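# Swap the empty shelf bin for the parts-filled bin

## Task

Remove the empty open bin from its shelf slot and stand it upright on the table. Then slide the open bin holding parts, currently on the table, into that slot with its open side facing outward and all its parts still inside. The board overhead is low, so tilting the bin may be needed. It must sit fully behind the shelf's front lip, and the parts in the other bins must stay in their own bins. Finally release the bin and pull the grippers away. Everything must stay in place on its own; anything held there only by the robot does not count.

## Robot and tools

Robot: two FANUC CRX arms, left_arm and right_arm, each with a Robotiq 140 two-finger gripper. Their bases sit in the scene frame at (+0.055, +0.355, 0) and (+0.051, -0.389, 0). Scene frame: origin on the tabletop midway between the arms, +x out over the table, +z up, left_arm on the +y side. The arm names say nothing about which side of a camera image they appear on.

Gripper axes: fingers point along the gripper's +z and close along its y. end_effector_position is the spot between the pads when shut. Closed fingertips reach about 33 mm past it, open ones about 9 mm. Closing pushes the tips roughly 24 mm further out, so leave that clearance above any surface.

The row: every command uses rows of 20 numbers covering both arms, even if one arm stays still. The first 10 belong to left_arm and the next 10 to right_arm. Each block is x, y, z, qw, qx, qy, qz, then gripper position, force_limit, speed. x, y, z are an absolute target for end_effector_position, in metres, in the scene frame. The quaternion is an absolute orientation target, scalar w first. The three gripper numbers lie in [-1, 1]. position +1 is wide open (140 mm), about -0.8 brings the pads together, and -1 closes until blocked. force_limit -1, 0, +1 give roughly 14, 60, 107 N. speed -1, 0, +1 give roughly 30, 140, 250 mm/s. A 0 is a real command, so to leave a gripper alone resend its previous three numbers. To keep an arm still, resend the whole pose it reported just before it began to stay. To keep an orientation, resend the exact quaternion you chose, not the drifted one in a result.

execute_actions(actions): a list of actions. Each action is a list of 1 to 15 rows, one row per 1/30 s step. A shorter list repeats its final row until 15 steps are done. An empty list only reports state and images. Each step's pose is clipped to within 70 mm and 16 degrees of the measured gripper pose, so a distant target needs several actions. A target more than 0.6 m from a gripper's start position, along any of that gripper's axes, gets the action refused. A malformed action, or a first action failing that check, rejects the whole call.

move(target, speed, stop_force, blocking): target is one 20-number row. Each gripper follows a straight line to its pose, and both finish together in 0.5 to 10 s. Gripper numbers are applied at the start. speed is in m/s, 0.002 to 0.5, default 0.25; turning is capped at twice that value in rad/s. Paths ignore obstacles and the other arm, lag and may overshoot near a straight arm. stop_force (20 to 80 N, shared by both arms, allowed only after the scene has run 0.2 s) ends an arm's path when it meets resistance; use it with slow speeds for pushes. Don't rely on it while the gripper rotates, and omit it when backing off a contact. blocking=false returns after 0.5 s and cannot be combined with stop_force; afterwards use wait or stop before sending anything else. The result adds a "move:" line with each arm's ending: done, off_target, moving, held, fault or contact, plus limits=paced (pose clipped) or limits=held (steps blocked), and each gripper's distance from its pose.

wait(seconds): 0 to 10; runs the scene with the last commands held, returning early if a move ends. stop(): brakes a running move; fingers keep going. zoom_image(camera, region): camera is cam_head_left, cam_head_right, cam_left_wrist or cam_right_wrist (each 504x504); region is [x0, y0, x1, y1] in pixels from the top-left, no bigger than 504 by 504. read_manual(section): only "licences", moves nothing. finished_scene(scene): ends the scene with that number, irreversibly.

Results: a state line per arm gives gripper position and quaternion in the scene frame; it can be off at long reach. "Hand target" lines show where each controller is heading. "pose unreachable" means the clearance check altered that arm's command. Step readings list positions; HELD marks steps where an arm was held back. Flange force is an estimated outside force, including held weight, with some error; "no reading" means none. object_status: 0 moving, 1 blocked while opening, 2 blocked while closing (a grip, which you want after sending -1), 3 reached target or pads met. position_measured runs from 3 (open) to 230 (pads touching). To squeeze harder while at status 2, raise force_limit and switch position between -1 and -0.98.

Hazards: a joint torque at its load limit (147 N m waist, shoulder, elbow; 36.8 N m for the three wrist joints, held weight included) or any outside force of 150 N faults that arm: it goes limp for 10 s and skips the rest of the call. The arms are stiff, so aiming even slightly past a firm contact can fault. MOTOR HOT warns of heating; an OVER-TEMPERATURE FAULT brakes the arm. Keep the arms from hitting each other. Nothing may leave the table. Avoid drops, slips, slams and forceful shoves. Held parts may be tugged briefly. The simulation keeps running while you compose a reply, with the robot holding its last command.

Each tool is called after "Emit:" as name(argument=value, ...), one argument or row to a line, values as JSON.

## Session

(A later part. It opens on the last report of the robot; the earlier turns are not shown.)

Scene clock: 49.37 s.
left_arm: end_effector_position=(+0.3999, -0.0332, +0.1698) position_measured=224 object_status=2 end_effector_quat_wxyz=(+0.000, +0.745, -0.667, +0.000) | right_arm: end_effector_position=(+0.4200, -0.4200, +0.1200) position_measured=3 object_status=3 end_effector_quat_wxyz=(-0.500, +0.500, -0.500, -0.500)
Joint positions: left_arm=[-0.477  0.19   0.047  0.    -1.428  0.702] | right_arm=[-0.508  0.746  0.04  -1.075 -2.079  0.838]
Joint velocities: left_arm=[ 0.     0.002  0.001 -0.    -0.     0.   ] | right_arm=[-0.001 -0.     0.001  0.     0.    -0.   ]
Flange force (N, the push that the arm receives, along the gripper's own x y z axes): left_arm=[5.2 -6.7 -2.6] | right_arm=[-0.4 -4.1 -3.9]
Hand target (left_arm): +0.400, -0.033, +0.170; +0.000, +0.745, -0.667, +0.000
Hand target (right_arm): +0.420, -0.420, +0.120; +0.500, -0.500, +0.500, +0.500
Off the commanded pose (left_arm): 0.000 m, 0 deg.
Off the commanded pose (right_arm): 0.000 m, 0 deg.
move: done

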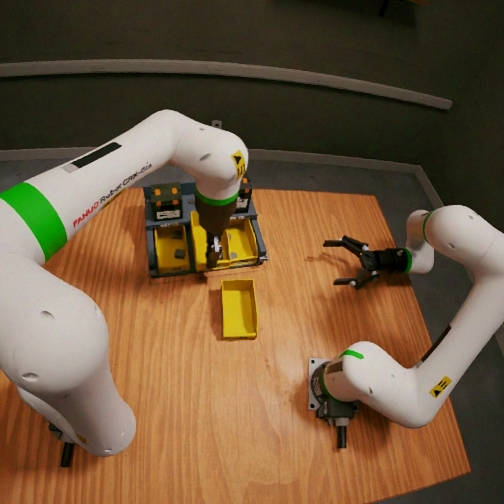

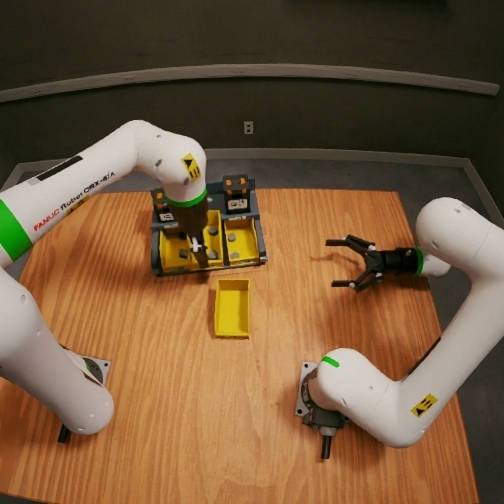

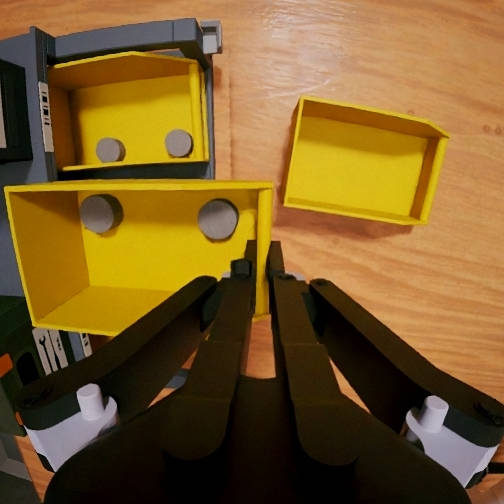

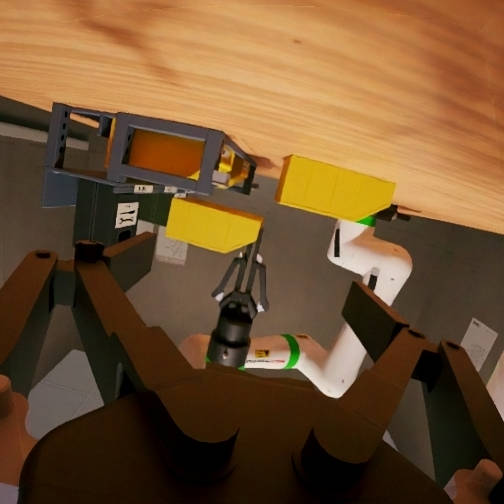

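Emit:
move(
  target=[0.415,-0.031,0.09,0.052,0.743,-0.665,-0.047,-1,1,-0.5,0.42,-0.42,0.12,0.5,-0.5,0.5,0.5,1,0,0],
  speed=0.04,
  stop_force=25,
)

Emit:
move(
  target=[0.478,-0.024,0.082,0.052,0.743,-0.665,-0.047,-1,1,-0.5,0.42,-0.42,0.12,0.5,-0.5,0.5,0.5,1,0,0],
  speed=0.025,
  stop_force=25,
)

Emit:
move(
  target=[0.474,-0.024,0.057,0,0.745,-0.667,0,-1,1,-0.5,0.42,-0.42,0.12,0.5,-0.5,0.5,0.5,1,0,0],
  speed=0.03,
  stop_force=30,
)

Emit:
move(
  target=[0.474,-0.024,0.057,0,0.745,-0.667,0,-0.5,1,0,0.42,-0.42,0.12,0.5,-0.5,0.5,0.5,1,0,0],
)

Emit:
move(
  target=[0.46,-0.024,0.2,0,0.745,-0.667,0,-0.5,1,0,0.42,-0.42,0.12,0.5,-0.5,0.5,0.5,1,0,0],
)

Scene clock: 54.43 s.
left_arm: end_effector_position=(+0.4149, -0.0310, +0.0901) position_measured=224 object_status=2 end_effector_quat_wxyz=(+0.052, +0.743, -0.665, -0.047) | right_arm: end_effector_position=(+0.4200, -0.4200, +0.1200) position_measured=3 object_status=3 end_effector_quat_wxyz=(-0.500, +0.500, -0.500, -0.500)
Joint positions: left_arm=[-0.401  0.333  0.002  0.083 -1.355  0.604] | right_arm=[-0.508  0.746  0.04  -1.075 -2.079  0.838]
Joint velocities: left_arm=[ 0.     0.001 -0.    -0.001 -0.    -0.   ] | right_arm=[ 0.     0.     0.001 -0.     0.     0.001]
Flange force (N, the push that the arm receives, along the gripper's own x y z axes): left_arm=[5.1 -6.2 -1.6] | right_arm=[-1.1 -2.0 -4.1]
Hand target (left_arm): +0.415, -0.031, +0.090; +0.052, +0.743, -0.665, -0.047
Hand target (right_arm): +0.420, -0.420, +0.120; +0.500, -0.500, +0.500, +0.500
Off the commanded pose (left_arm): 0.000 m, 0 deg.
Off the commanded pose (right_arm): 0.000 m, 0 deg.
move: done

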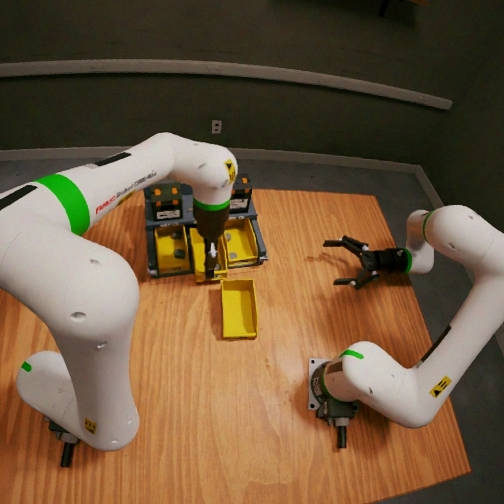

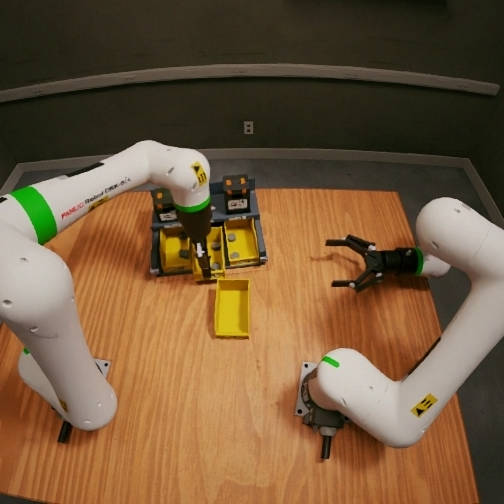

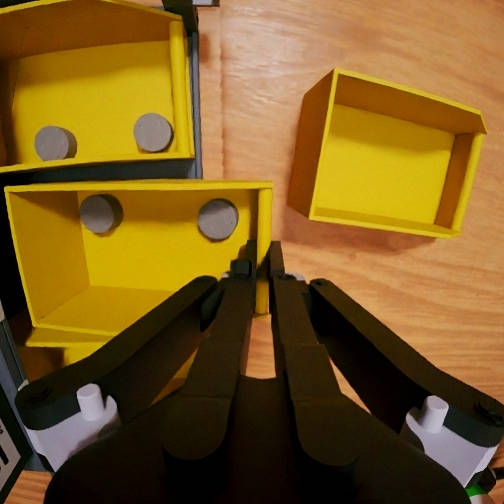

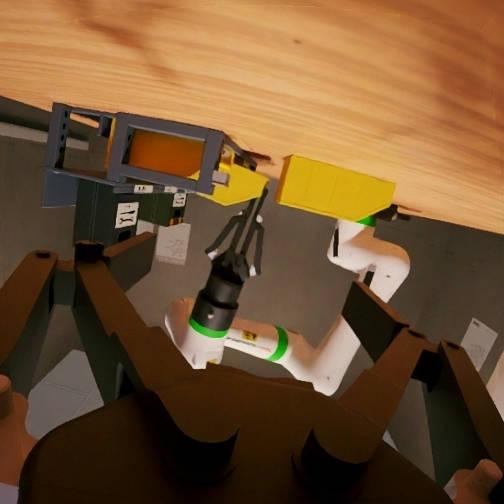

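Scene clock: 57.23 s.
left_arm: end_effector_position=(+0.4780, -0.0242, +0.0819) position_measured=224 object_status=2 end_effector_quat_wxyz=(+0.052, +0.743, -0.665, -0.047) | right_arm: end_effector_position=(+0.4200, -0.4200, +0.1200) position_measured=3 object_status=3 end_effector_quat_wxyz=(-0.500, +0.500, -0.500, -0.500)
Joint positions: left_arm=[-0.338  0.443  0.136  0.076 -1.384  0.545] | right_arm=[-0.508  0.746  0.04  -1.075 -2.079  0.838]
Joint velocities: left_arm=[ 0.     0.     0.001  0.    -0.    -0.   ] | right_arm=[ 0.     0.     0.    -0.     0.001 -0.001]
Flange force (N, the push that the arm receives, along the gripper's own x y z axes): left_arm=[4.7 -6.3 -2.7] | right_arm=[-0.5 -2.8 -2.4]
Hand target (left_arm): +0.478, -0.024, +0.082; +0.052, +0.743, -0.665, -0.047
Hand target (right_arm): +0.420, -0.420, +0.120; +0.500, -0.500, +0.500, +0.500
Off the commanded pose (left_arm): 0.000 m, 0 deg.
Off the commanded pose (right_arm): 0.000 m, 0 deg.
move: done

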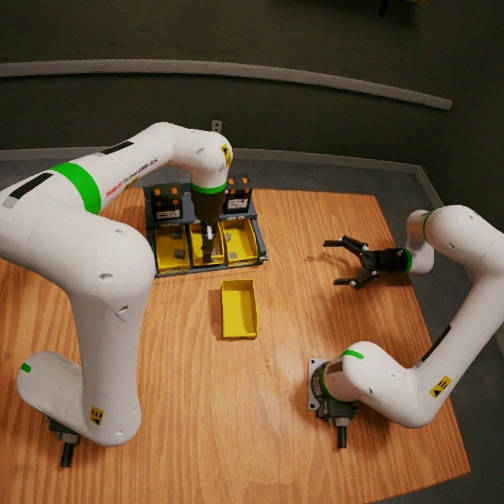

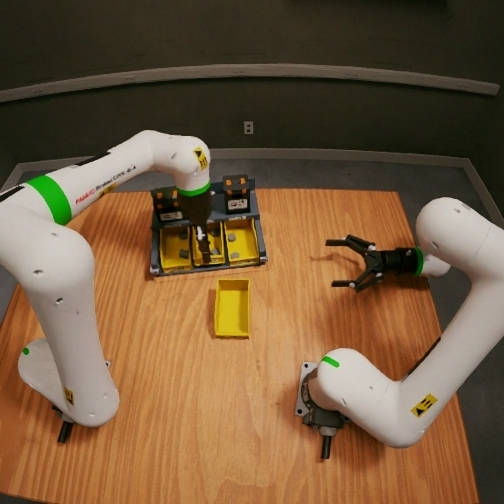

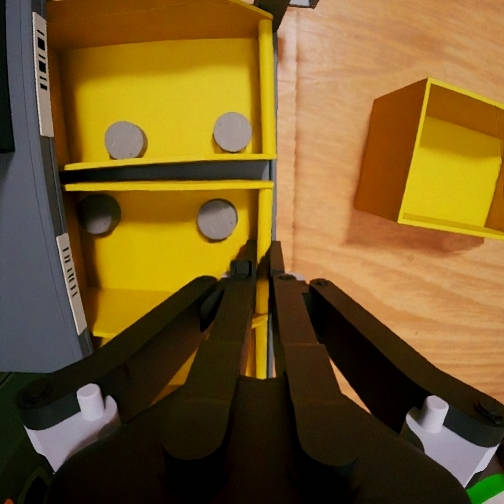

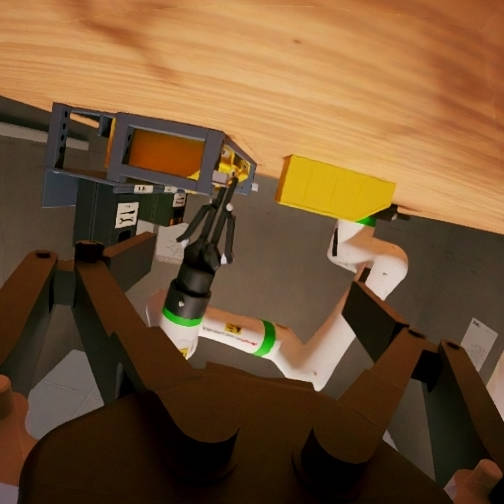

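Scene clock: 59.83 s.
left_arm: end_effector_position=(+0.4740, -0.0239, +0.0580) position_measured=224 object_status=2 end_effector_quat_wxyz=(+0.002, +0.745, -0.667, -0.002) | right_arm: end_effector_position=(+0.4200, -0.4200, +0.1200) position_measured=3 object_status=3 end_effector_quat_wxyz=(-0.500, +0.500, -0.500, -0.500)
Joint positions: left_arm=[-0.387  0.372  0.009  0.003 -1.212  0.61 ] | right_arm=[-0.508  0.746  0.04  -1.075 -2.079  0.838]
Joint velocities: left_arm=[ 0.002  0.004  0.005  0.004 -0.006 -0.002] | right_arm=[ 0.     0.    -0.001 -0.    -0.001 -0.   ]
Flange force (N, the push that the arm receives, along the gripper's own x y z axes): left_arm=[-3.5 -4.8 -34.7] | right_arm=[0.3 -1.0 -1.9]
Hand target (left_arm): +0.474, -0.024, +0.058; +0.002, +0.745, -0.667, -0.002
Hand target (right_arm): +0.420, -0.420, +0.120; +0.500, -0.500, +0.500, +0.500
Off the commanded pose (left_arm): 0.001 m, 0 deg.
Off the commanded pose (right_arm): 0.000 m, 0 deg.
move: contact (left_arm)

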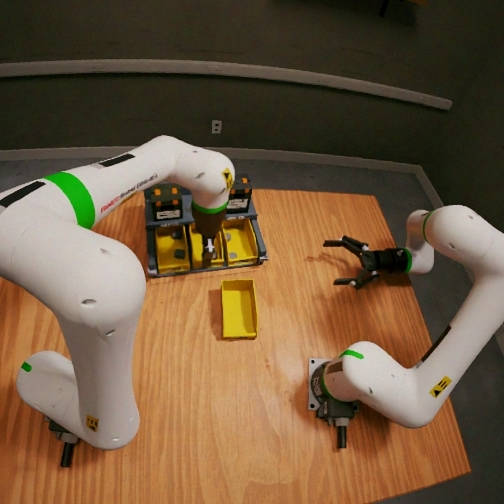

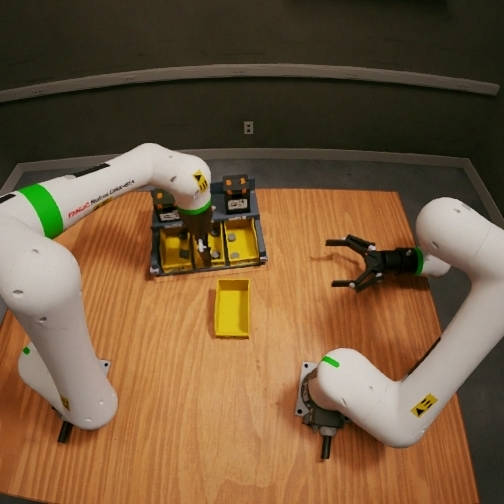

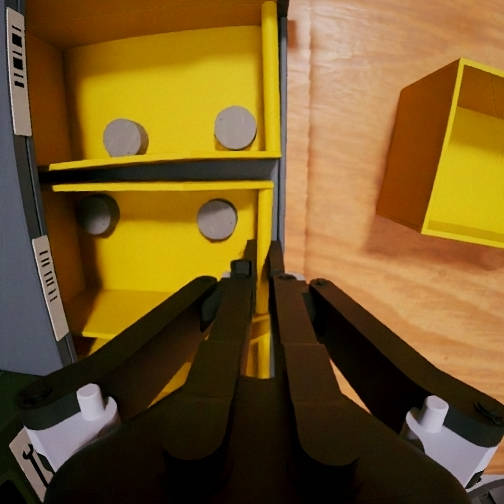

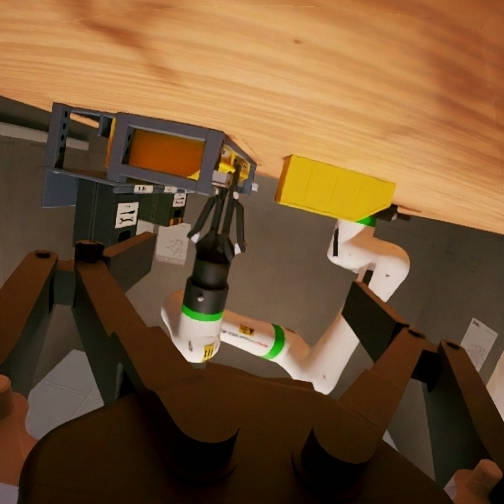

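Scene clock: 60.53 s.
left_arm: end_effector_position=(+0.4740, -0.0240, +0.0570) position_measured=192 object_status=3 end_effector_quat_wxyz=(+0.000, +0.745, -0.667, +0.000) | right_arm: end_effector_position=(+0.4200, -0.4200, +0.1200) position_measured=3 object_status=3 end_effector_quat_wxyz=(-0.500, +0.500, -0.500, -0.500)
Joint positions: left_arm=[-0.389  0.37   0.005  0.    -1.205  0.614] | right_arm=[-0.508  0.746  0.04  -1.075 -2.079  0.838]
Joint velocities: left_arm=[-0.001 -0.     0.     0.     0.     0.   ] | right_arm=[ 0.  0. -0. -0.  0.  0.]
Flange force (N, the push that the arm receives, along the gripper's own x y z axes): left_arm=[4.7 -6.3 -2.9] | right_arm=[0.5 -2.2 -4.5]
Hand target (left_arm): +0.474, -0.024, +0.057; +0.000, +0.745, -0.667, +0.000
Hand target (right_arm): +0.420, -0.420, +0.120; +0.500, -0.500, +0.500, +0.500
Off the commanded pose (left_arm): 0.000 m, 0 deg.
Off the commanded pose (right_arm): 0.000 m, 0 deg.
move: done

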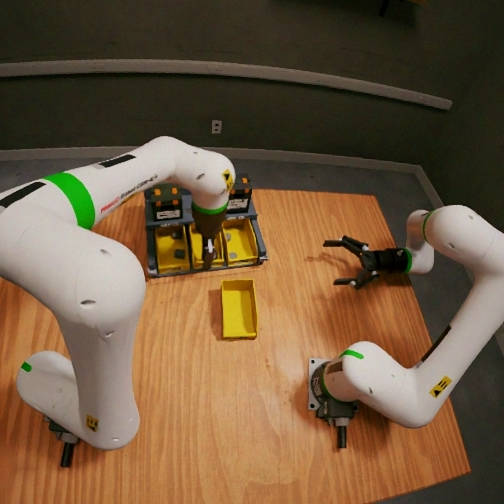

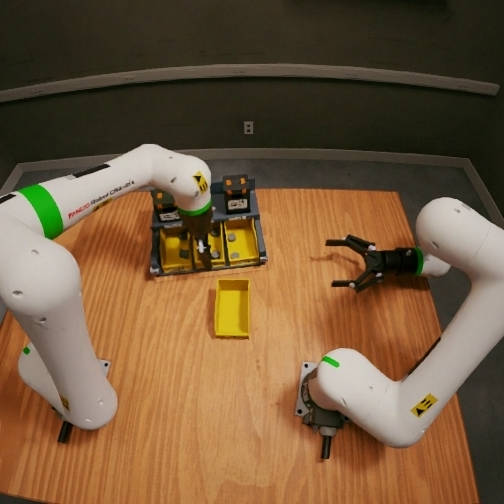

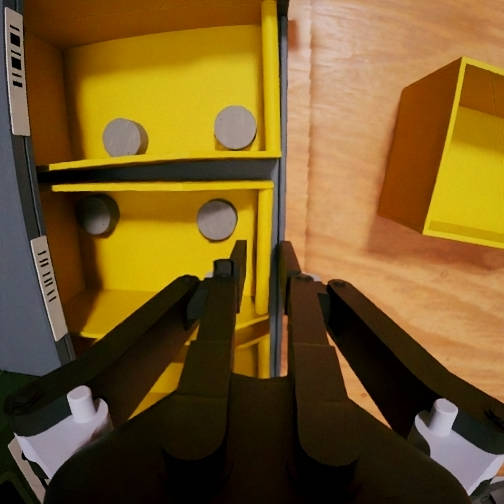

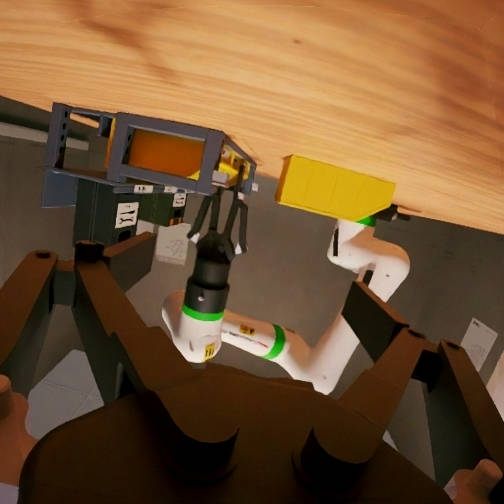

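Scene clock: 61.53 s.
left_arm: end_effector_position=(+0.4602, -0.0242, +0.2000) position_measured=192 object_status=3 end_effector_quat_wxyz=(+0.000, +0.745, -0.667, +0.000) | right_arm: end_effector_position=(+0.4200, -0.4200, +0.1200) position_measured=3 object_status=3 end_effector_quat_wxyz=(-0.500, +0.500, -0.500, -0.500)
Joint positions: left_arm=[-0.401  0.272  0.218  0.    -1.516  0.626] | right_arm=[-0.508  0.746  0.04  -1.075 -2.079  0.838]
Joint velocities: left_arm=[-0.001  0.     0.002 -0.001 -0.     0.   ] | right_arm=[ 0.     0.     0.001  0.    -0.     0.   ]
Flange force (N, the push that the arm receives, along the gripper's own x y z axes): left_arm=[4.2 -6.7 -5.6] | right_arm=[0.3 -2.6 -3.1]
Hand target (left_arm): +0.460, -0.024, +0.200; +0.000, +0.745, -0.667, +0.000
Hand target (right_arm): +0.420, -0.420, +0.120; +0.500, -0.500, +0.500, +0.500
Off the commanded pose (left_arm): 0.000 m, 0 deg.
Off the commanded pose (right_arm): 0.000 m, 0 deg.
move: done

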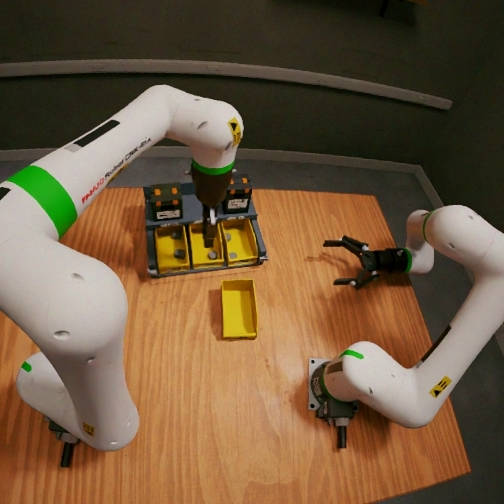

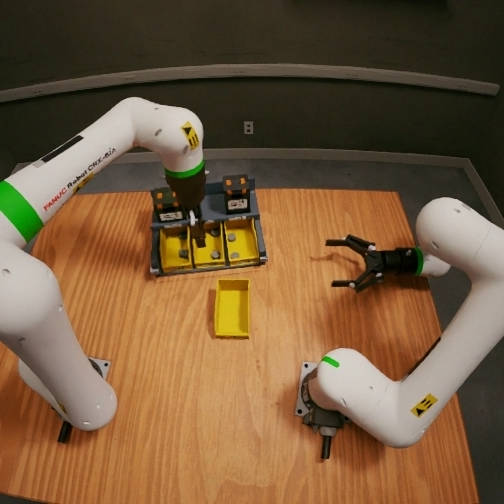

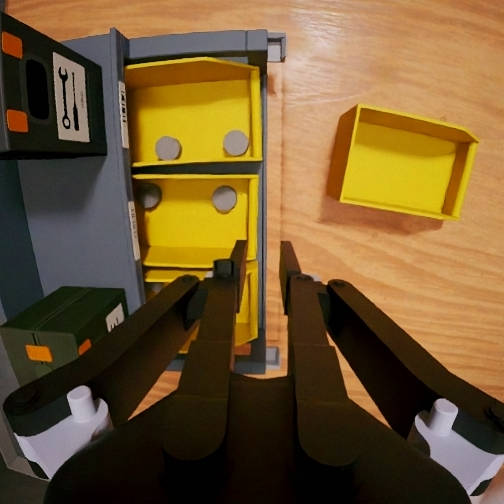

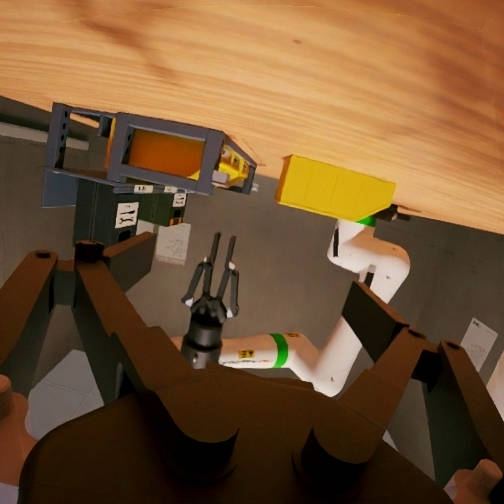

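Emit:
finished_scene(
  scene=1,
)

The scene is finished: the task was done.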